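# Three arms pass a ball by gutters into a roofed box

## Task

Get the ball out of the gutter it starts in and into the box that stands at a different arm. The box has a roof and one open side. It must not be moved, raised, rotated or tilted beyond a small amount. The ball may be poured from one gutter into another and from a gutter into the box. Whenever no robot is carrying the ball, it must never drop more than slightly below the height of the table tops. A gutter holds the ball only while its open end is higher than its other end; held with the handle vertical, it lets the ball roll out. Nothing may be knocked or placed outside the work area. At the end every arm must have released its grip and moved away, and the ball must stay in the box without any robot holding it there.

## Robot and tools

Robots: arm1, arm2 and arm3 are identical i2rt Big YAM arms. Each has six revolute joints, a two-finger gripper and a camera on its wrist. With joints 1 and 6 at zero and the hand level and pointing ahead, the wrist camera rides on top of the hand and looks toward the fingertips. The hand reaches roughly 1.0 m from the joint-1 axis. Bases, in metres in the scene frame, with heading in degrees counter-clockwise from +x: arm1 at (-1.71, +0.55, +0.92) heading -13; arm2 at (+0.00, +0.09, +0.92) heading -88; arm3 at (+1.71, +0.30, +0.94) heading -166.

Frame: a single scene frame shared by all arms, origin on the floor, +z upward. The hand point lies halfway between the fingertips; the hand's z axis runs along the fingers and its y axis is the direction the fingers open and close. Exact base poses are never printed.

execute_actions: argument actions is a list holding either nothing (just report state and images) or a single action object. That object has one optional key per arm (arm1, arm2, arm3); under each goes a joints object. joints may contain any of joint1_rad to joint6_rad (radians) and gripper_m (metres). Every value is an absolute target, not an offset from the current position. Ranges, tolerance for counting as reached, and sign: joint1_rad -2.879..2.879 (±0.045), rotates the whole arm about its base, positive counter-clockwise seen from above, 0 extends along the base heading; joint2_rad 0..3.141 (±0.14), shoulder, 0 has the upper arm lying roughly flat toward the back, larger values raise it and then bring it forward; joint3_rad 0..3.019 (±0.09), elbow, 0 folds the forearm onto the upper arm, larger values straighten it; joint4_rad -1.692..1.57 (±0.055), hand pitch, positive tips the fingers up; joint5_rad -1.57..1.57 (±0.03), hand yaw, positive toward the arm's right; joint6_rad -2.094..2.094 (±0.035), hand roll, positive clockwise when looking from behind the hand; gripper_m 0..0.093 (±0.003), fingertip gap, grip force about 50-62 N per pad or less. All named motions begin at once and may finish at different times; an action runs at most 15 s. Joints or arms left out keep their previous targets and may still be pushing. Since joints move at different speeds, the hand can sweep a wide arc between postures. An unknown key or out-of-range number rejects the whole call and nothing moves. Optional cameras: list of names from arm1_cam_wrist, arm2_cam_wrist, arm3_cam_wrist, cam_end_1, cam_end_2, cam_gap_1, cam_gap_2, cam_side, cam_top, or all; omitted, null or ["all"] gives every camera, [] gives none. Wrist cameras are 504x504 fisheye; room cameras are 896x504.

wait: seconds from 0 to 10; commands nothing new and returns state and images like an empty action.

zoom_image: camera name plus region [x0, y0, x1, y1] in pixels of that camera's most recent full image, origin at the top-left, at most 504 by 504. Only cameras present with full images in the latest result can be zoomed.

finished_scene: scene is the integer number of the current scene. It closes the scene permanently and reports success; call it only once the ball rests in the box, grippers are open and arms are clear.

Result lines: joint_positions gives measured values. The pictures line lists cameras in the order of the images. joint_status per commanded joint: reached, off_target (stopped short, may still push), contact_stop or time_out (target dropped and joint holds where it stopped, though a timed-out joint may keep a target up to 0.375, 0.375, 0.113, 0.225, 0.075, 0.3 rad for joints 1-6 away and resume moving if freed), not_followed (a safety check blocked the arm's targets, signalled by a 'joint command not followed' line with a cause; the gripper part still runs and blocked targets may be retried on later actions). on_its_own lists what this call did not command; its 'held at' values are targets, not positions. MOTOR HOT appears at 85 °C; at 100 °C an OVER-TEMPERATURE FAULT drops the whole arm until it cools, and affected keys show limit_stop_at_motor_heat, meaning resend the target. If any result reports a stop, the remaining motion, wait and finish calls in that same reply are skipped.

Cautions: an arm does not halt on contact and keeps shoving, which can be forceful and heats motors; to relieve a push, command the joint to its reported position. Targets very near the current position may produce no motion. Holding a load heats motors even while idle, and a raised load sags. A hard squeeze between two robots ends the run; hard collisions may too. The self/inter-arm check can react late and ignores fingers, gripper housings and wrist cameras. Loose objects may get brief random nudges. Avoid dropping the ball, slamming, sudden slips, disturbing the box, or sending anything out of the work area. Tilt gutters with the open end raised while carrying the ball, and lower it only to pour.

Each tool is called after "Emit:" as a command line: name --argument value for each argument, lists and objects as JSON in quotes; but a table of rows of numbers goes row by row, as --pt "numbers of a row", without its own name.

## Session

Emit:
execute_actions --actions '[]'

Scene clock: 0.00 s.
arm1.joint_positions: joint1_rad=+0.158 joint2_rad=+0.544 joint3_rad=+1.627 joint4_rad=-1.250 joint5_rad=+0.272 joint6_rad=+0.303 gripper_m=+0.095
arm1.joint_status: not commanded
arm1.hand: x=-1.5794 y=+0.4899 z=+1.6008 quat_wxyz=(-0.651, -0.230, -0.723, +0.026) (m; scene frame)
arm2.joint_positions: joint1_rad=+0.716 joint2_rad=+0.556 joint3_rad=+1.320 joint4_rad=-1.554 joint5_rad=-0.243 joint6_rad=+0.649 gripper_m=+0.094
arm2.joint_status: not commanded
arm2.hand: x=+0.1512 y=-0.0157 z=+1.4024 quat_wxyz=(-0.389, -0.578, -0.713, -0.082) (m; scene frame)
arm3.joint_positions: joint1_rad=+0.085 joint2_rad=+0.433 joint3_rad=+1.489 joint4_rad=-1.486 joint5_rad=-0.020 joint6_rad=+0.102 gripper_m=+0.095
arm3.joint_status: not commanded
arm3.hand: x=+1.5995 y=+0.2581 z=+1.5203 quat_wxyz=(-0.121, -0.838, -0.098, +0.523) (m; scene frame)
pictures: arm1_cam_wrist, arm2_cam_wrist, arm3_cam_wrist, cam_end_1, cam_end_2, cam_gap_1, cam_gap_2, cam_side, cam_top
Images, in order (width x height): arm1_cam_wrist 504x504, arm2_cam_wrist 504x504, arm3_cam_wrist 504x504, cam_end_1 896x504, cam_end_2 896x504, cam_gap_1 896x504, cam_gap_2 896x504, cam_side 896x504, cam_top 896x504.

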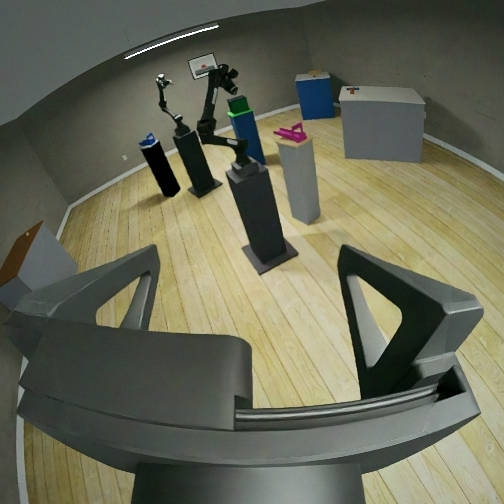

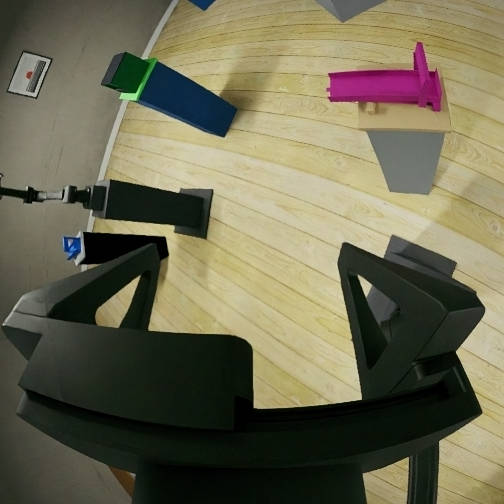

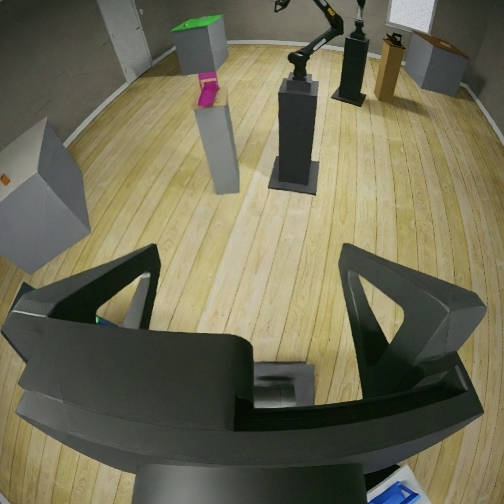

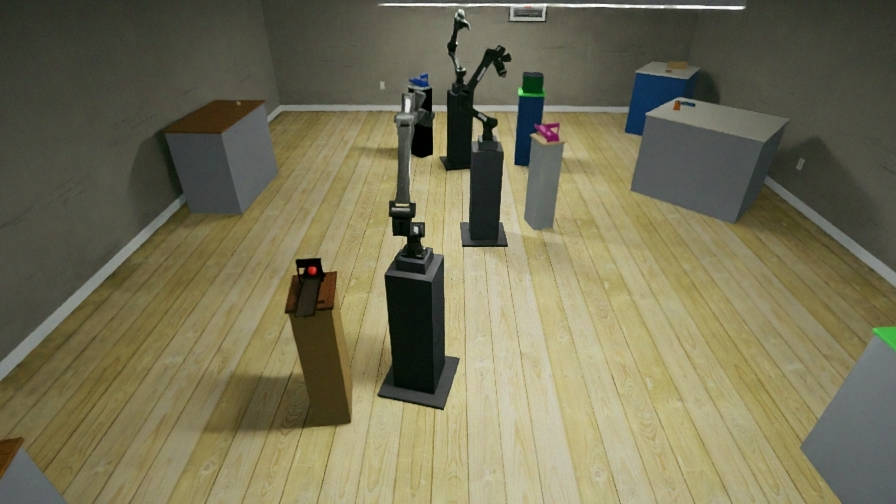

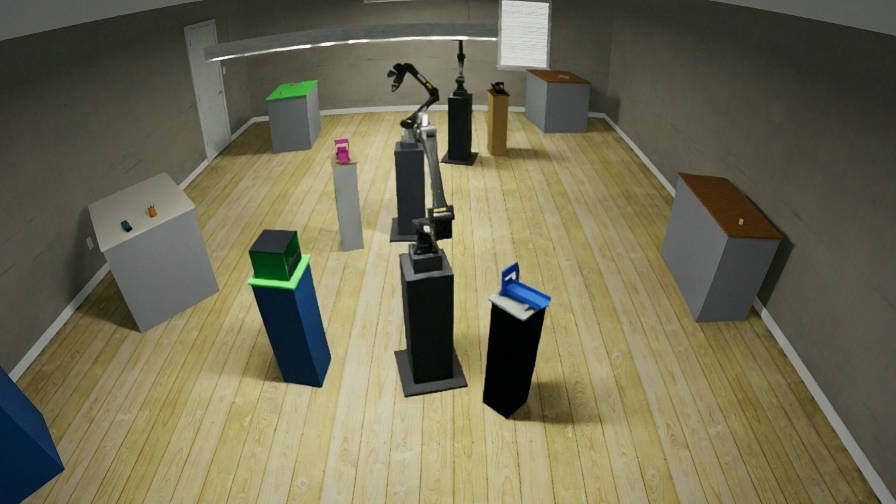

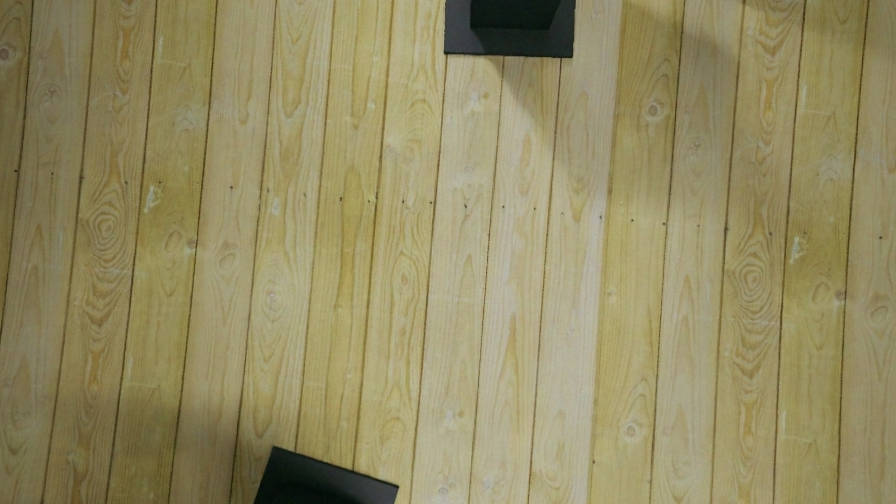

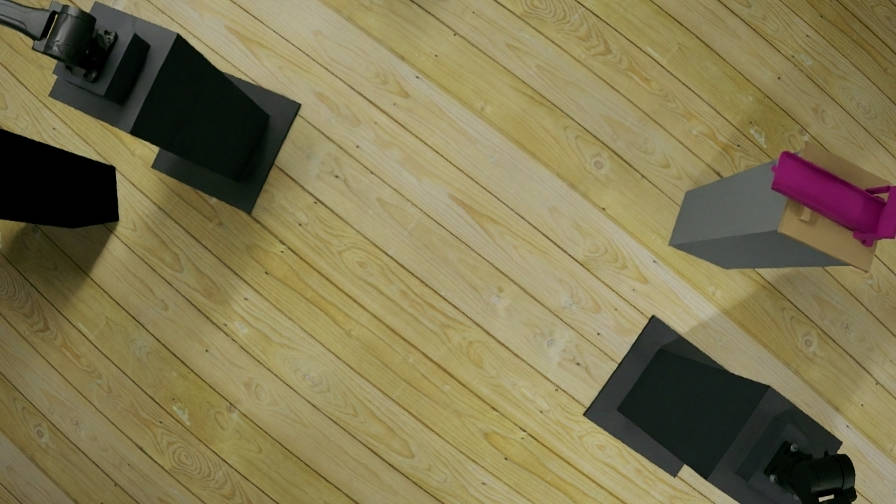

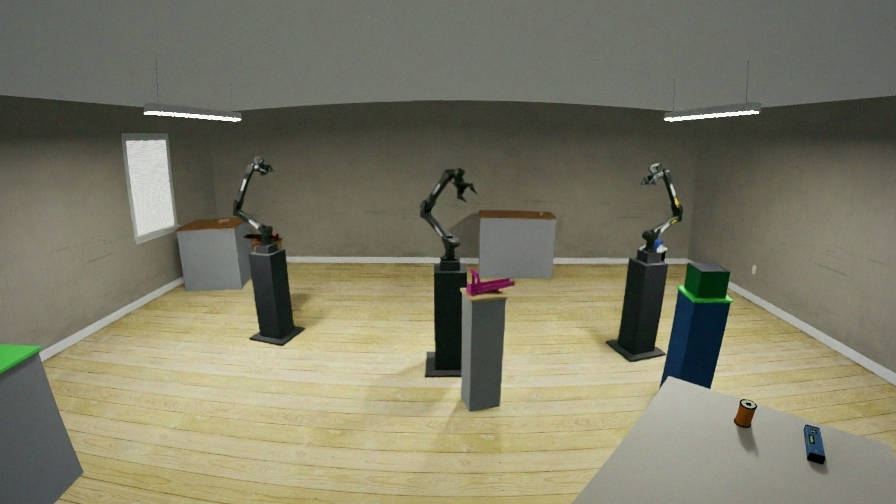

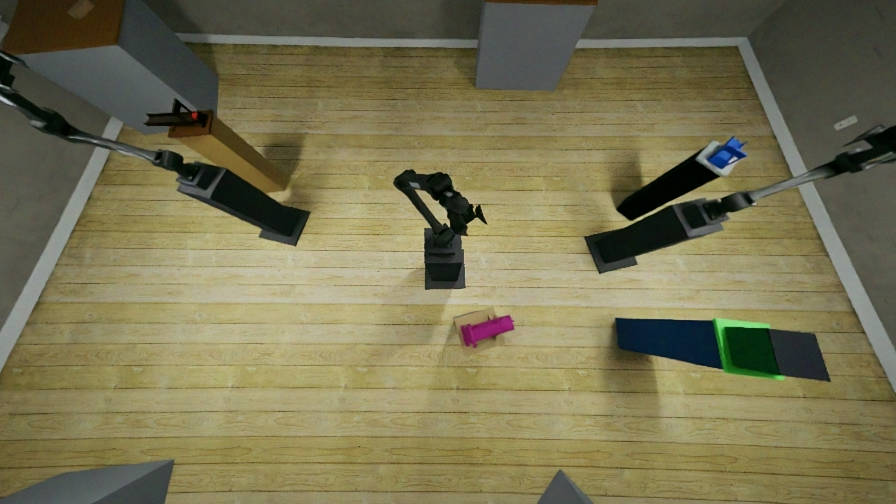

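Emit:
zoom_image --camera "cam_top" --region '[135, 85, 235, 155]'

Emit:
zoom_image --camera "cam_top" --region '[440, 295, 530, 365]'

Emit:
zoom_image --camera "cam_top" --region '[680, 125, 770, 195]'

Emit:
zoom_image --camera "cam_top" --region '[700, 305, 840, 395]'

Emit:
zoom_image --camera "cam_end_1" --region '[265, 245, 365, 335]'

Emit:
zoom_image --camera "cam_end_2" --region '[470, 250, 570, 335]'

Emit:
zoom_image --camera "cam_end_2" --region '[235, 215, 335, 305]'

Region (135, 85, 235, 155) of cam_top's 896x504 image, scaled by 5.040, with more detail than that image has; it fills the top 353 rows of this view, and the rest is white.

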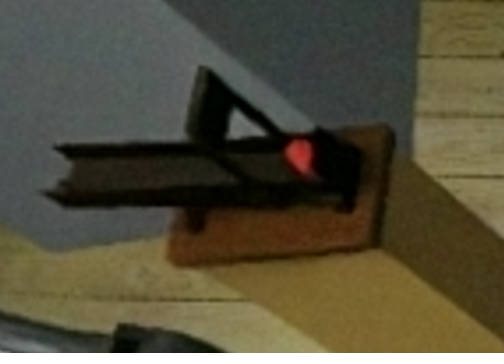

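Region (440, 295, 530, 365) of cam_top's 896x504 image, scaled by 5.600, with more detail than that image has.

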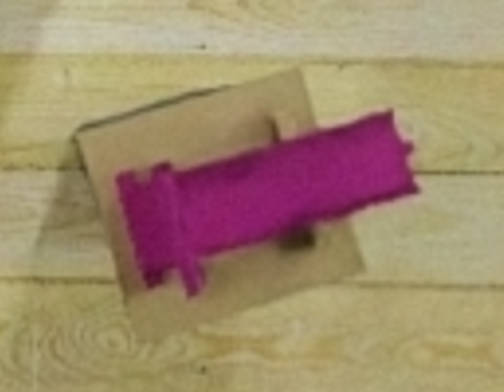

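Region (680, 125, 770, 195) of cam_top's 896x504 image, scaled by 5.600, with more detail than that image has.

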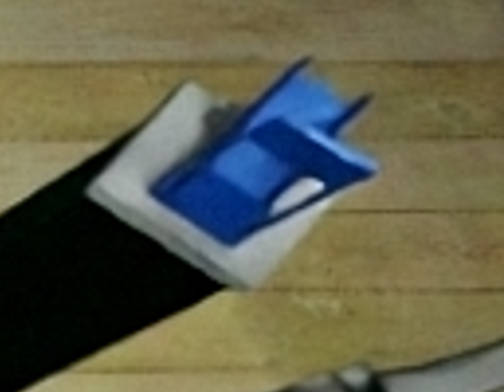

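Region (700, 305, 840, 395) of cam_top's 896x504 image, scaled by 3.600, with more detail than that image has; it fills the top 324 rows of this view, and the rest is white.

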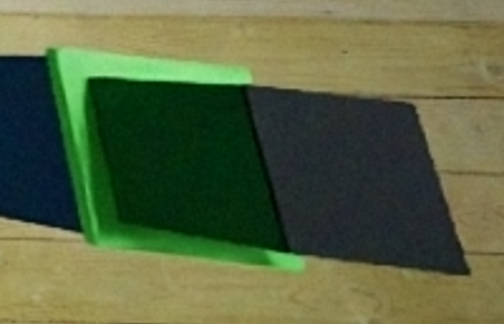

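Region (265, 245, 365, 335) of cam_end_1's 896x504 image, scaled by 5.040, with more detail than that image has; it fills the top 454 rows of this view, and the rest is white.

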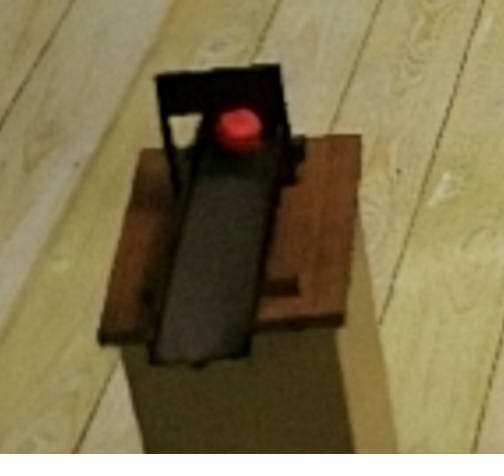

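Region (470, 250, 570, 335) of cam_end_2's 896x504 image, scaled by 5.040, with more detail than that image has; it fills the top 428 rows of this view, and the rest is white.

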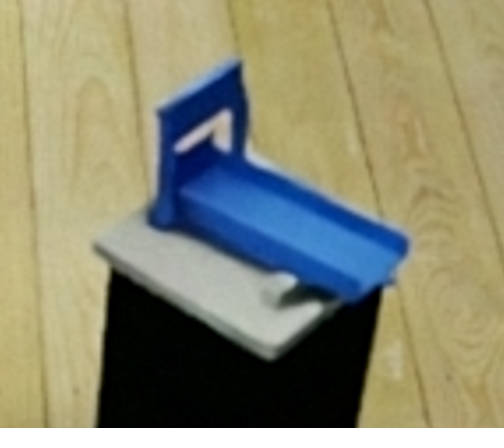

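Region (235, 215, 335, 305) of cam_end_2's 896x504 image, scaled by 5.040, with more detail than that image has; it fills the top 454 rows of this view, and the rest is white.

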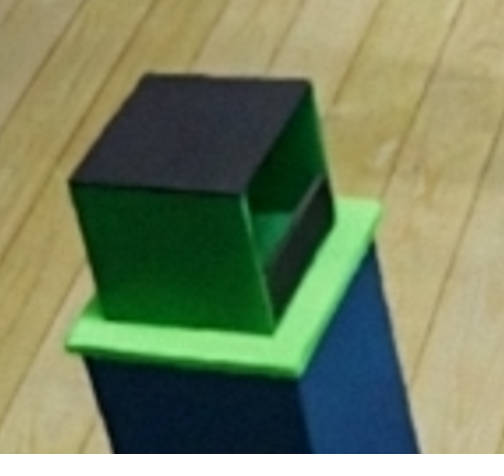

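Emit:
execute_actions --actions '[{"arm1":{"joints":{"joint1_rad":2.025,"joint2_rad":1.54,"joint3_rad":1.22,"joint4_rad":-1.225,"joint5_rad":-0.24,"joint6_rad":0.07,"gripper_m":0.07}},"arm2":{"joints":{"joint1_rad":0.197,"joint2_rad":1.78,"joint3_rad":1.54,"joint4_rad":-1.31,"joint5_rad":-0.243,"joint6_rad":-0.06,"gripper_m":0.07}},"arm3":{"joints":{"joint1_rad":-2.28,"joint2_rad":1.36,"joint3_rad":0.93,"joint4_rad":-0.89,"joint5_rad":0.05,"joint6_rad":-1.38,"gripper_m":0.07}}}]' --cameras '["arm1_cam_wrist","arm2_cam_wrist","arm3_cam_wrist","cam_end_1","cam_end_2"]'

Scene clock: 3.60 s.
arm1.joint_positions: joint1_rad=+2.028 joint2_rad=+1.535 joint3_rad=+1.222 joint4_rad=-1.228 joint5_rad=-0.240 joint6_rad=+0.082 gripper_m=+0.070
arm1.joint_status: all done
arm1.hand: x=-1.8556 y=+0.9772 z=+1.0711 quat_wxyz=(+0.082, +0.752, -0.649, -0.080) (m; scene frame)
arm2.joint_positions: joint1_rad=+0.197 joint2_rad=+1.778 joint3_rad=+1.531 joint4_rad=-1.312 joint5_rad=-0.243 joint6_rad=-0.052 gripper_m=+0.070
arm2.joint_status: all done
arm2.hand: x=+0.1665 y=-0.4274 z=+1.0755 quat_wxyz=(-0.085, -0.592, -0.797, -0.090) (m; scene frame)
arm3.joint_positions: joint1_rad=-2.282 joint2_rad=+1.353 joint3_rad=+0.931 joint4_rad=-0.895 joint5_rad=+0.048 joint6_rad=-1.372 gripper_m=+0.070
arm3.joint_status: all done
arm3.hand: x=+1.9114 y=+0.6662 z=+1.0634 quat_wxyz=(+0.125, -0.935, +0.329, -0.044) (m; scene frame)
pictures: arm1_cam_wrist, arm2_cam_wrist, arm3_cam_wrist, cam_end_1, cam_end_2
Images, in order (width x height): arm1_cam_wrist 504x504, arm2_cam_wrist 504x504, arm3_cam_wrist 504x504, cam_end_1 896x504, cam_end_2 896x504.

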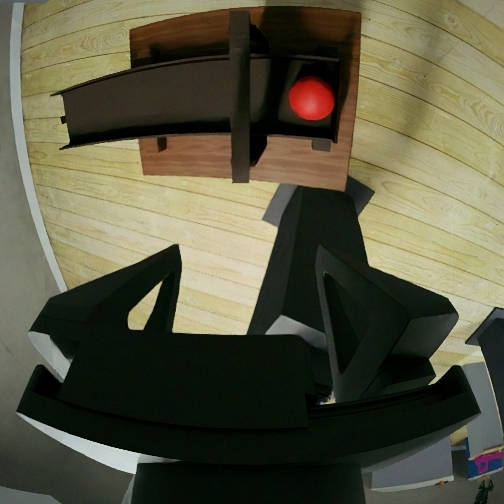

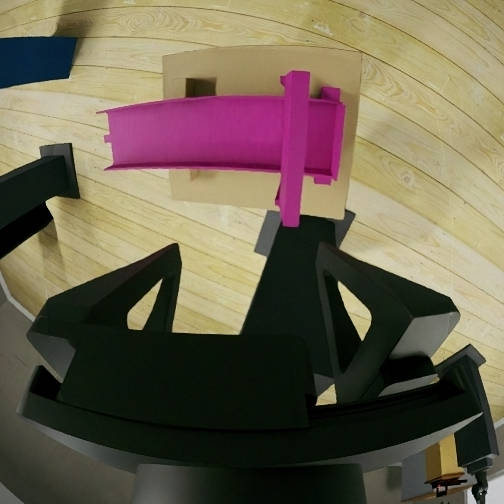

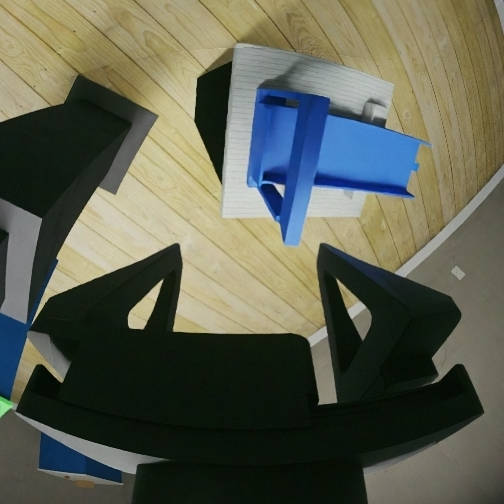

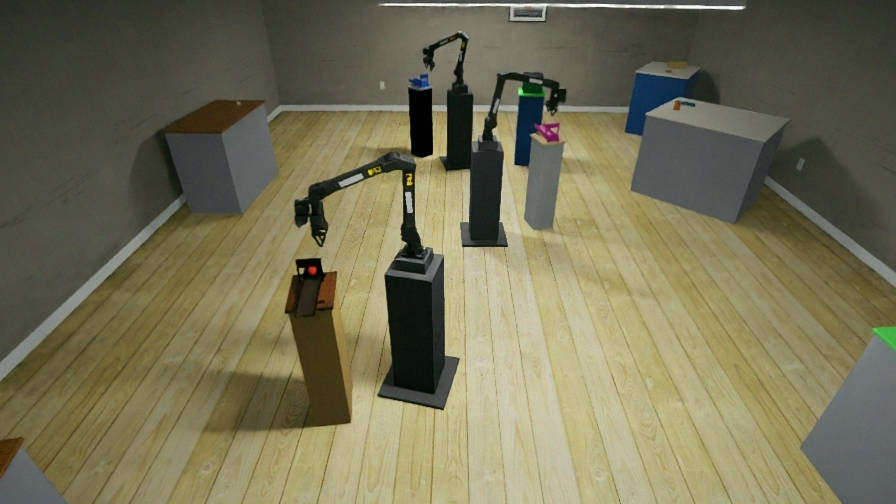

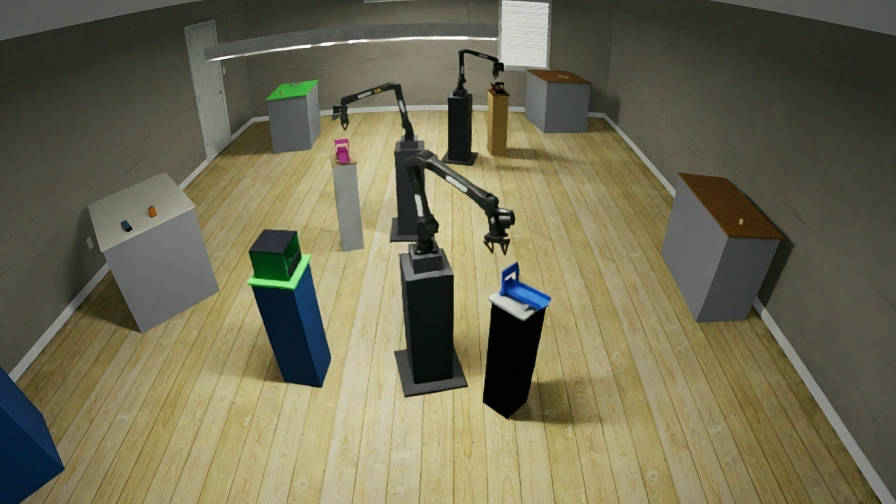

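Emit:
zoom_image --camera "arm1_cam_wrist" --region '[170, 0, 370, 200]'

Emit:
zoom_image --camera "arm2_cam_wrist" --region '[200, 40, 400, 240]'

Emit:
zoom_image --camera "arm3_cam_wrist" --region '[220, 60, 440, 260]'

Region (170, 0, 370, 200) of arm1_cam_wrist's 504x504 image, scaled by 2.520, with more detail than that image has.

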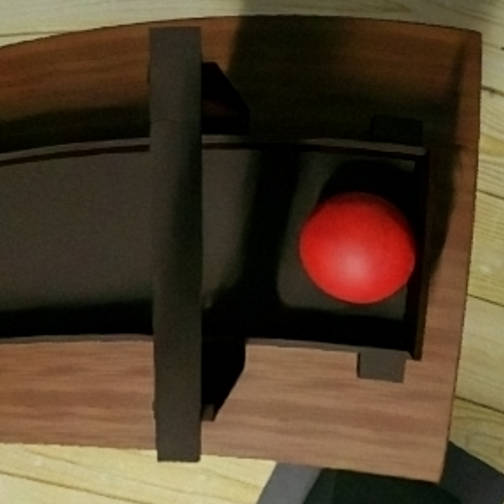

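Region (200, 40, 400, 240) of arm2_cam_wrist's 504x504 image, scaled by 2.520, with more detail than that image has.

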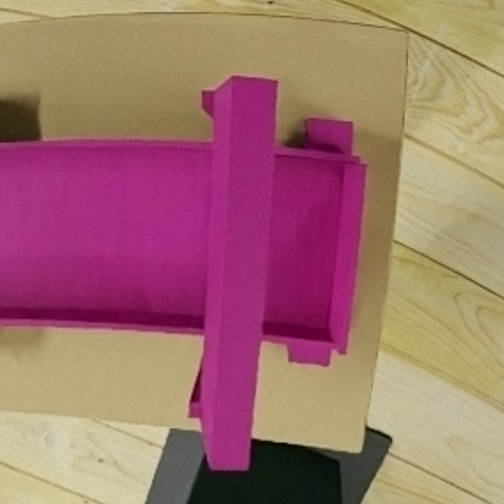

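Region (220, 60, 440, 260) of arm3_cam_wrist's 504x504 image, scaled by 2.291, with more detail than that image has; it fills the top 458 rows of this view, and the rest is white.

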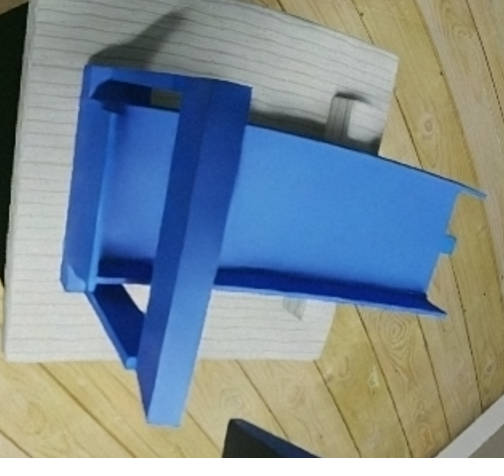

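Emit:
execute_actions --actions '[{"arm1":{"joints":{"joint1_rad":2.078,"joint2_rad":1.822,"joint3_rad":1.312,"joint4_rad":-1.02,"joint6_rad":0.14}},"arm2":{"joints":{"joint1_rad":0.182,"joint2_rad":1.97,"joint3_rad":1.50,"joint4_rad":-1.116}},"arm3":{"joints":{"joint2_rad":1.668,"joint3_rad":1.014,"joint4_rad":-0.686,"joint5_rad":0.075,"joint6_rad":-1.26}}}]' --cameras '["arm1_cam_wrist","arm2_cam_wrist","arm3_cam_wrist"]'

Scene clock: 6.00 s.
arm1.joint_positions: joint1_rad=+2.075 joint2_rad=+1.823 joint3_rad=+1.283 joint4_rad=-1.035 joint5_rad=-0.240 joint6_rad=+0.126 gripper_m=+0.070
arm1.joint_status: all done
arm1.hand: x=-1.8904 y=+1.0305 z=+0.9605 quat_wxyz=(+0.095, +0.752, -0.650, -0.062) (m; scene frame)
arm2.joint_positions: joint1_rad=+0.193 joint2_rad=+1.986 joint3_rad=+1.492 joint4_rad=-1.125 joint5_rad=-0.243 joint6_rad=-0.052 gripper_m=+0.070
arm2.joint_status: all done
arm2.hand: x=+0.1703 y=-0.4500 z=+0.9508 quat_wxyz=(-0.063, -0.596, -0.793, -0.109) (m; scene frame)
arm3.joint_positions: joint1_rad=-2.282 joint2_rad=+1.678 joint3_rad=+0.972 joint4_rad=-0.696 joint5_rad=+0.071 joint6_rad=-1.267 gripper_m=+0.070
arm3.joint_status: all done
arm3.hand: x=+1.9364 y=+0.7053 z=+0.9531 quat_wxyz=(+0.084, -0.920, +0.380, -0.045) (m; scene frame)
pictures: arm1_cam_wrist, arm2_cam_wrist, arm3_cam_wrist
Images, in order (width x height): arm1_cam_wrist 504x504, arm2_cam_wrist 504x504, arm3_cam_wrist 504x504.

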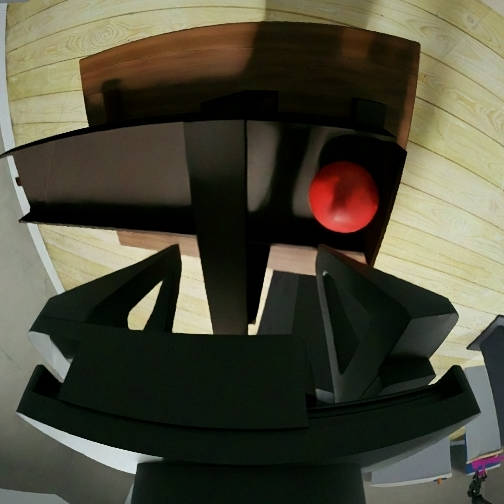

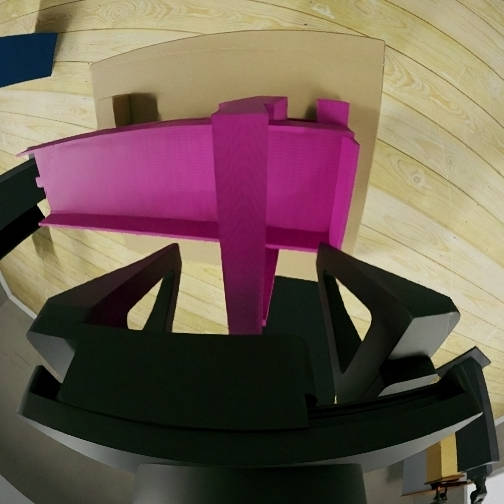

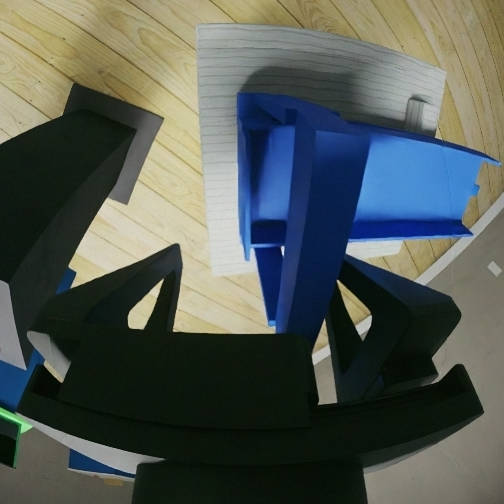

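Emit:
execute_actions --actions '[{"arm1":{"joints":{"joint4_rad":-0.99,"joint1_rad":2.09,"gripper_m":0.004}},"arm2":{"joints":{"joint4_rad":-1.085,"gripper_m":0.004}},"arm3":{"joints":{"joint3_rad":1.055,"joint4_rad":-0.675}}}]' --cameras '["arm1_cam_wrist","arm2_cam_wrist","arm3_cam_wrist"]'

Scene clock: 6.97 s.
arm1.joint_positions: joint1_rad=+2.082 joint2_rad=+1.822 joint3_rad=+1.283 joint4_rad=-1.005 joint5_rad=-0.241 joint6_rad=+0.127 gripper_m=+0.011
arm1.joint_status: gripper_m off_target (ended at +0.011, target +0.004); the others done
arm1.hand: x=-1.8957 y=+1.0363 z=+0.9613 quat_wxyz=(+0.087, +0.754, -0.646, -0.075) (m; scene frame)
arm2.joint_positions: joint1_rad=+0.193 joint2_rad=+1.986 joint3_rad=+1.492 joint4_rad=-1.096 joint5_rad=-0.244 joint6_rad=-0.053 gripper_m=+0.011
arm2.joint_status: gripper_m off_target (ended at +0.011, target +0.004); the others done
arm2.hand: x=+0.1721 y=-0.4568 z=+0.9506 quat_wxyz=(-0.074, -0.594, -0.794, -0.100) (m; scene frame)
arm3.joint_positions: joint1_rad=-2.282 joint2_rad=+1.677 joint3_rad=+1.006 joint4_rad=-0.683 joint5_rad=+0.071 joint6_rad=-1.267 gripper_m=+0.070
arm3.joint_status: all done
arm3.hand: x=+1.9451 y=+0.7223 z=+0.9654 quat_wxyz=(+0.107, -0.918, +0.380, -0.047) (m; scene frame)
pictures: arm1_cam_wrist, arm2_cam_wrist, arm3_cam_wrist
Images, in order (width x height): arm1_cam_wrist 504x504, arm2_cam_wrist 504x504, arm3_cam_wrist 504x504.

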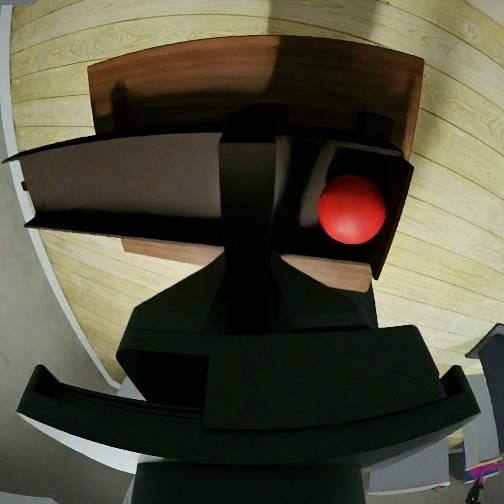

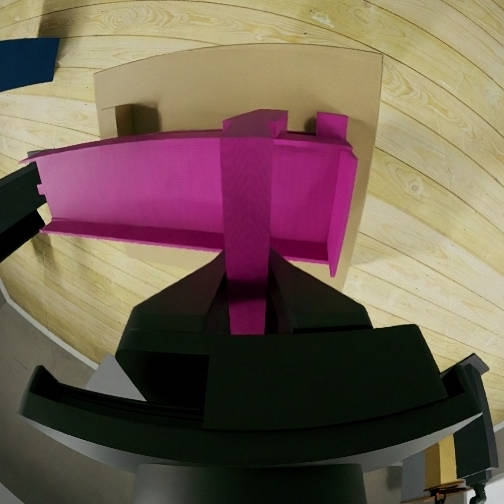

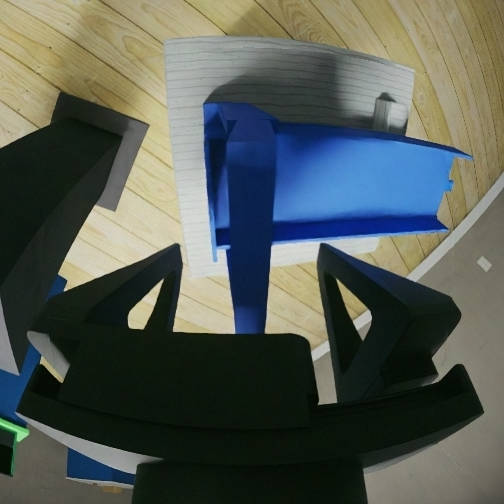

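Emit:
execute_actions --actions '[{"arm1":{"joints":{"joint2_rad":1.69,"joint3_rad":1.74,"joint5_rad":-0.33,"joint6_rad":0.95}},"arm2":{"joints":{"joint2_rad":1.78,"joint6_rad":0.75}},"arm3":{"joints":{"gripper_m":0.004}}}]' --cameras '["arm1_cam_wrist","arm2_cam_wrist","arm3_cam_wrist"]'

Scene clock: 9.50 s.
arm1.joint_positions: joint1_rad=+2.082 joint2_rad=+1.692 joint3_rad=+1.700 joint4_rad=-1.000 joint5_rad=-0.325 joint6_rad=+0.936 gripper_m=+0.011
arm1.joint_status: all done
arm1.hand: x=-1.9483 y=+1.1566 z=+1.2211 quat_wxyz=(+0.096, +0.460, -0.828, -0.305) (m; scene frame)
arm2.joint_positions: joint1_rad=+0.193 joint2_rad=+1.772 joint3_rad=+1.490 joint4_rad=-1.095 joint5_rad=-0.242 joint6_rad=+0.742 gripper_m=+0.011
arm2.joint_status: all done
arm2.hand: x=+0.1730 y=-0.4652 z=+1.0683 quat_wxyz=(-0.130, -0.845, -0.511, -0.089) (m; scene frame)
arm3.joint_positions: joint1_rad=-2.282 joint2_rad=+1.676 joint3_rad=+1.006 joint4_rad=-0.682 joint5_rad=+0.072 joint6_rad=-1.266 gripper_m=+0.012
arm3.joint_status: gripper_m off_target (ended at +0.012, target +0.004)
arm3.hand: x=+1.9455 y=+0.7227 z=+0.9660 quat_wxyz=(+0.108, -0.917, +0.380, -0.048) (m; scene frame)
pictures: arm1_cam_wrist, arm2_cam_wrist, arm3_cam_wrist
Images, in order (width x height): arm1_cam_wrist 504x504, arm2_cam_wrist 504x504, arm3_cam_wrist 504x504.

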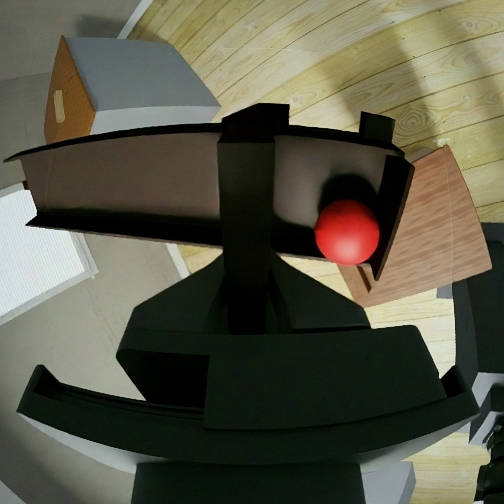

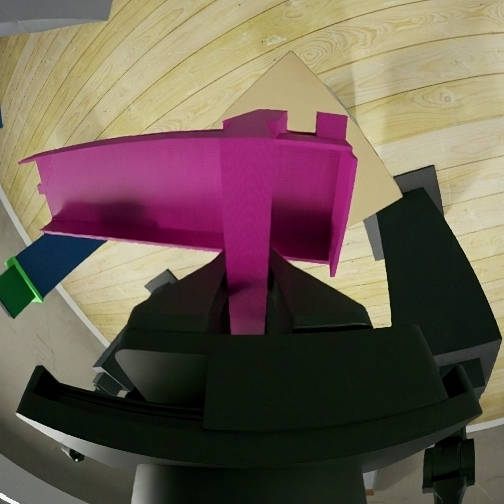

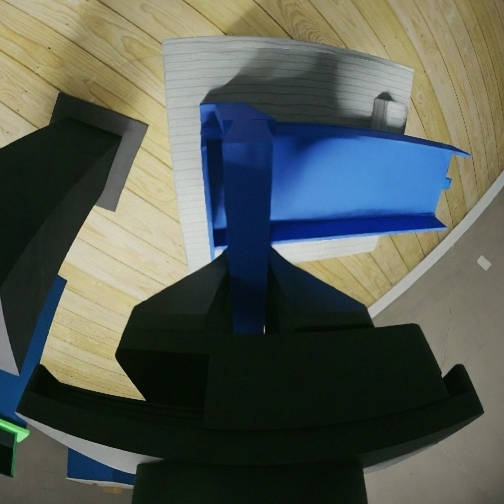

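Emit:
execute_actions --actions '[{"arm1":{"joints":{"joint1_rad":-0.04,"joint2_rad":1.98,"joint3_rad":2.06,"joint4_rad":-0.95,"joint5_rad":0.0,"joint6_rad":1.585}},"arm2":{"joints":{"joint1_rad":-1.86,"joint2_rad":1.865,"joint4_rad":-0.82,"joint5_rad":0.0,"joint6_rad":1.58}},"arm3":{"joints":{"joint2_rad":1.45,"joint5_rad":0.0,"joint6_rad":-1.58}}}]' --cameras '["arm1_cam_wrist","cam_gap_1","cam_side"]'

Scene clock: 12.07 s.
arm1.joint_positions: joint1_rad=-0.043 joint2_rad=+2.004 joint3_rad=+1.998 joint4_rad=-0.958 joint5_rad=+0.001 joint6_rad=+1.574 gripper_m=+0.011
arm1.joint_status: all done
arm1.hand: x=-0.9826 y=+0.3411 z=+1.1661 quat_wxyz=(-0.239, -0.762, -0.572, -0.186) (m; scene frame)
arm2.joint_positions: joint1_rad=-1.868 joint2_rad=+1.886 joint3_rad=+1.490 joint4_rad=-0.822 joint5_rad=+0.002 joint6_rad=+1.574 gripper_m=+0.011
arm2.joint_status: all done
arm2.hand: x=-0.6209 y=+0.2495 z=+1.0072 quat_wxyz=(-0.105, -0.601, +0.781, +0.136) (m; scene frame)
arm3.joint_positions: joint1_rad=-2.282 joint2_rad=+1.447 joint3_rad=+1.006 joint4_rad=-0.682 joint5_rad=+0.004 joint6_rad=-1.574 gripper_m=+0.012
arm3.joint_status: all done
arm3.hand: x=+1.9400 y=+0.7390 z=+1.0727 quat_wxyz=(+0.217, -0.948, +0.227, -0.057) (m; scene frame)
pictures: arm1_cam_wrist, cam_gap_1, cam_side
Images, in order (width x height): arm1_cam_wrist 504x504, cam_gap_1 896x504, cam_side 896x504.

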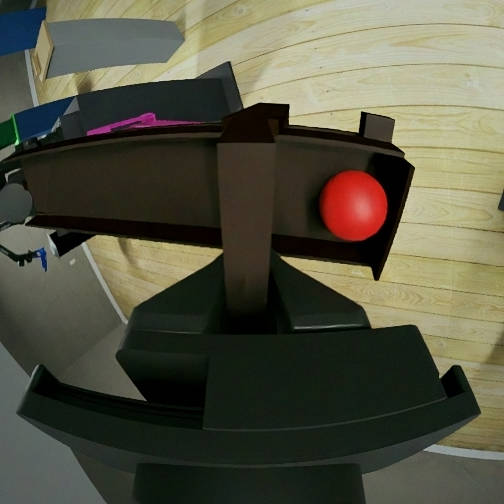

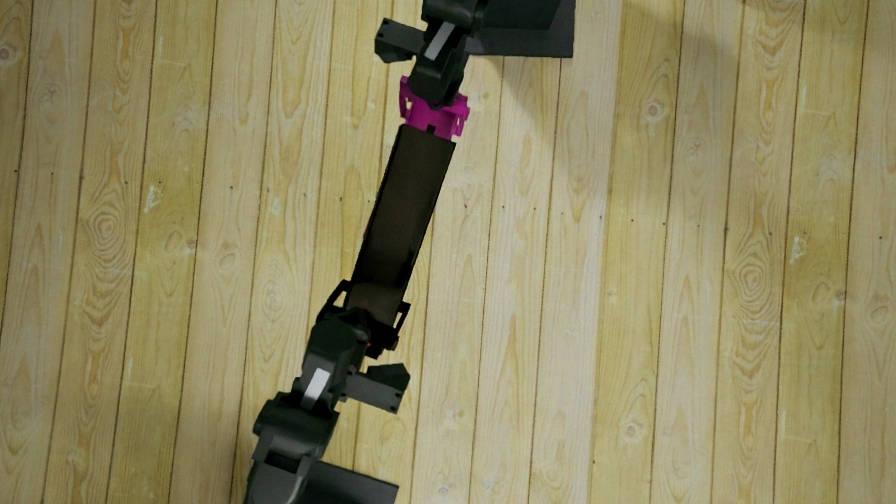

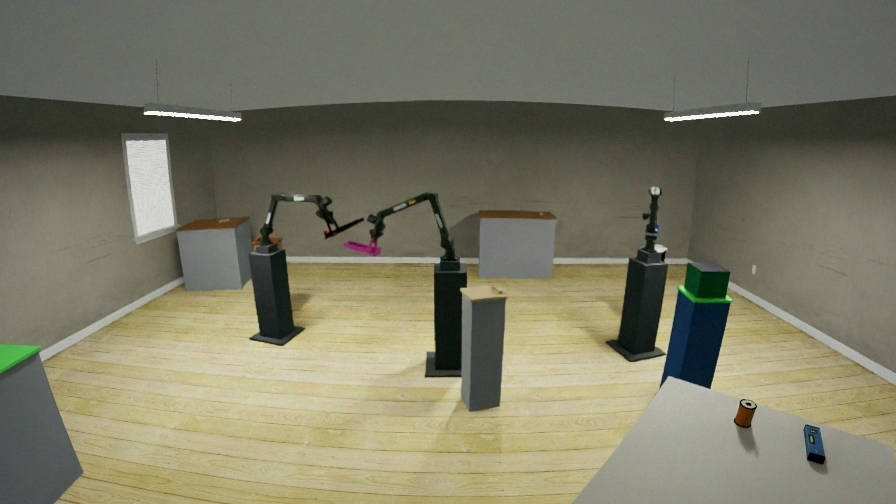

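Emit:
execute_actions --actions '[{"arm1":{"joints":{"joint1_rad":-0.015,"joint4_rad":-1.30}},"arm3":{"joints":{"joint1_rad":-1.95,"joint3_rad":1.30,"joint4_rad":-0.78}}}]' --cameras '["arm1_cam_wrist","cam_gap_1","cam_side"]'

Emit:
zoom_image --camera "cam_side" --region '[300, 200, 400, 270]'

Scene clock: 13.70 s.
arm1.joint_positions: joint1_rad=-0.020 joint2_rad=+2.004 joint3_rad=+1.998 joint4_rad=-1.289 joint5_rad=+0.001 joint6_rad=+1.574 gripper_m=+0.011
arm1.joint_status: all done
arm1.hand: x=-1.0487 y=+0.3760 z=+1.1313 quat_wxyz=(-0.110, -0.784, -0.604, -0.090) (m; scene frame)
arm2.joint_positions: joint1_rad=-1.868 joint2_rad=+1.886 joint3_rad=+1.490 joint4_rad=-0.822 joint5_rad=+0.002 joint6_rad=+1.574 gripper_m=+0.011
arm2.joint_status: not commanded
arm2.hand: x=-0.6209 y=+0.2495 z=+1.0072 quat_wxyz=(-0.105, -0.601, +0.781, +0.136) (m; scene frame)
arm3.joint_positions: joint1_rad=-1.946 joint2_rad=+1.456 joint3_rad=+1.250 joint4_rad=-0.781 joint5_rad=-0.003 joint6_rad=-1.575 gripper_m=+0.012
arm3.joint_status: all done
arm3.hand: x=+1.7890 y=+0.8492 z=+1.1731 quat_wxyz=(+0.288, -0.955, +0.062, -0.022) (m; scene frame)
pictures: arm1_cam_wrist, cam_gap_1, cam_side
Images, in order (width x height): arm1_cam_wrist 504x504, cam_gap_1 896x504, cam_side 896x504.

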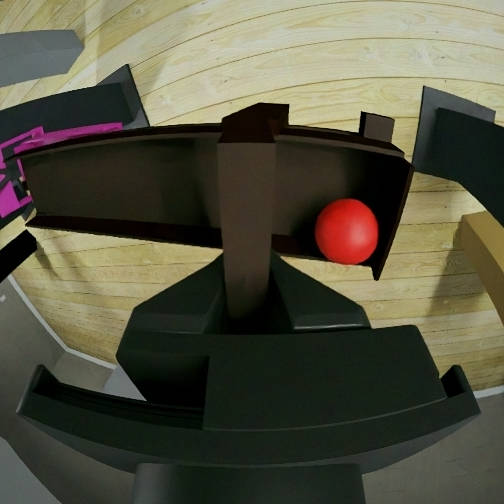

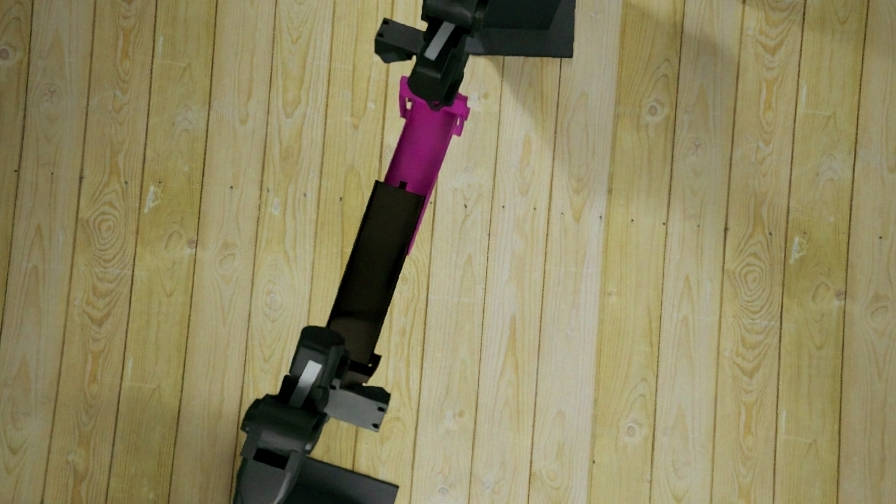

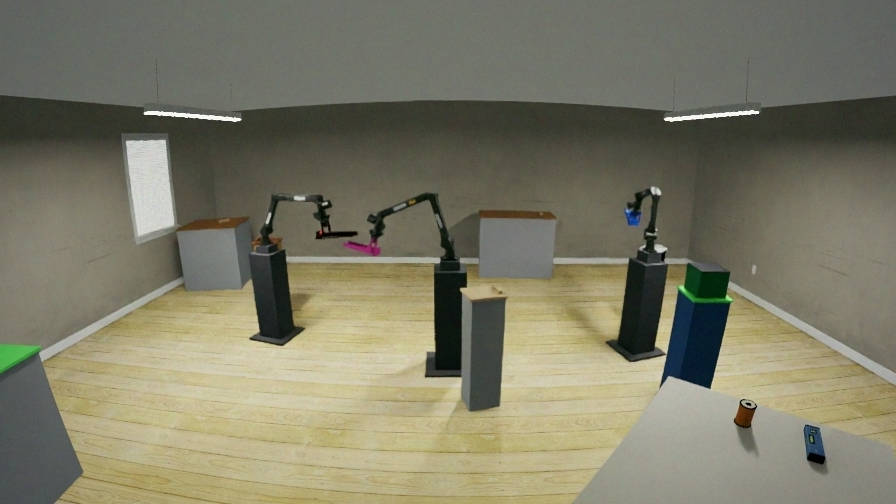

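Region (300, 200, 400, 270) of cam_side's 896x504 image, scaled by 5.040, with more detail than that image has; it fills the top 353 rows of this view, and the rest is white.

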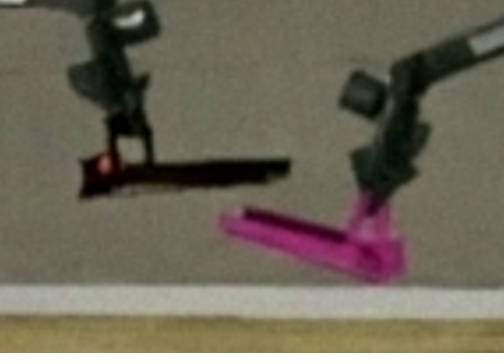

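Emit:
execute_actions --actions '[{"arm1":{"joints":{"joint4_rad":-1.455}},"arm3":{"joints":{"joint1_rad":-1.7,"joint3_rad":1.54}}}]' --cameras '["arm1_cam_wrist","cam_gap_1"]'

Scene clock: 15.03 s.
arm1.joint_positions: joint1_rad=-0.020 joint2_rad=+2.004 joint3_rad=+1.998 joint4_rad=-1.443 joint5_rad=+0.001 joint6_rad=+1.574 gripper_m=+0.011
arm1.joint_status: all done
arm1.hand: x=-1.0845 y=+0.3854 z=+1.1235 quat_wxyz=(-0.050, -0.790, -0.609, -0.043) (m; scene frame)
arm2.joint_positions: joint1_rad=-1.868 joint2_rad=+1.886 joint3_rad=+1.490 joint4_rad=-0.822 joint5_rad=+0.002 joint6_rad=+1.574 gripper_m=+0.011
arm2.joint_status: not commanded
arm2.hand: x=-0.6209 y=+0.2495 z=+1.0072 quat_wxyz=(-0.105, -0.601, +0.781, +0.136) (m; scene frame)
arm3.joint_positions: joint1_rad=-1.698 joint2_rad=+1.454 joint3_rad=+1.480 joint4_rad=-0.789 joint5_rad=-0.003 joint6_rad=-1.575 gripper_m=+0.012
arm3.joint_status: all done
arm3.hand: x=+1.6453 y=+0.8999 z=+1.2956 quat_wxyz=(+0.393, -0.918, -0.055, +0.019) (m; scene frame)
pictures: arm1_cam_wrist, cam_gap_1
Images, in order (width x height): arm1_cam_wrist 504x504, cam_gap_1 896x504.

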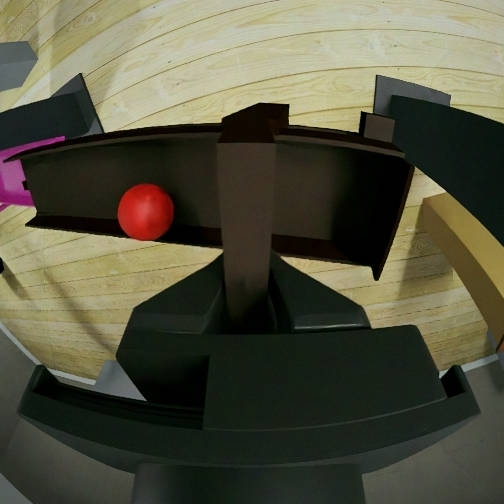

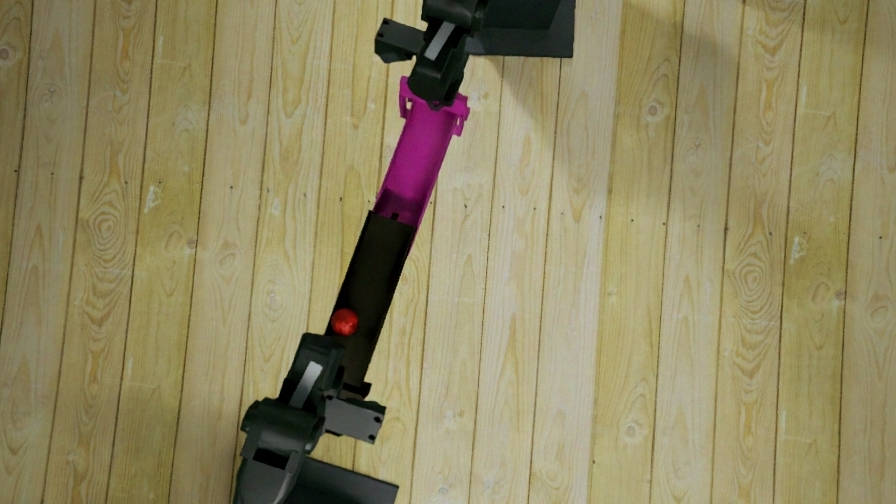

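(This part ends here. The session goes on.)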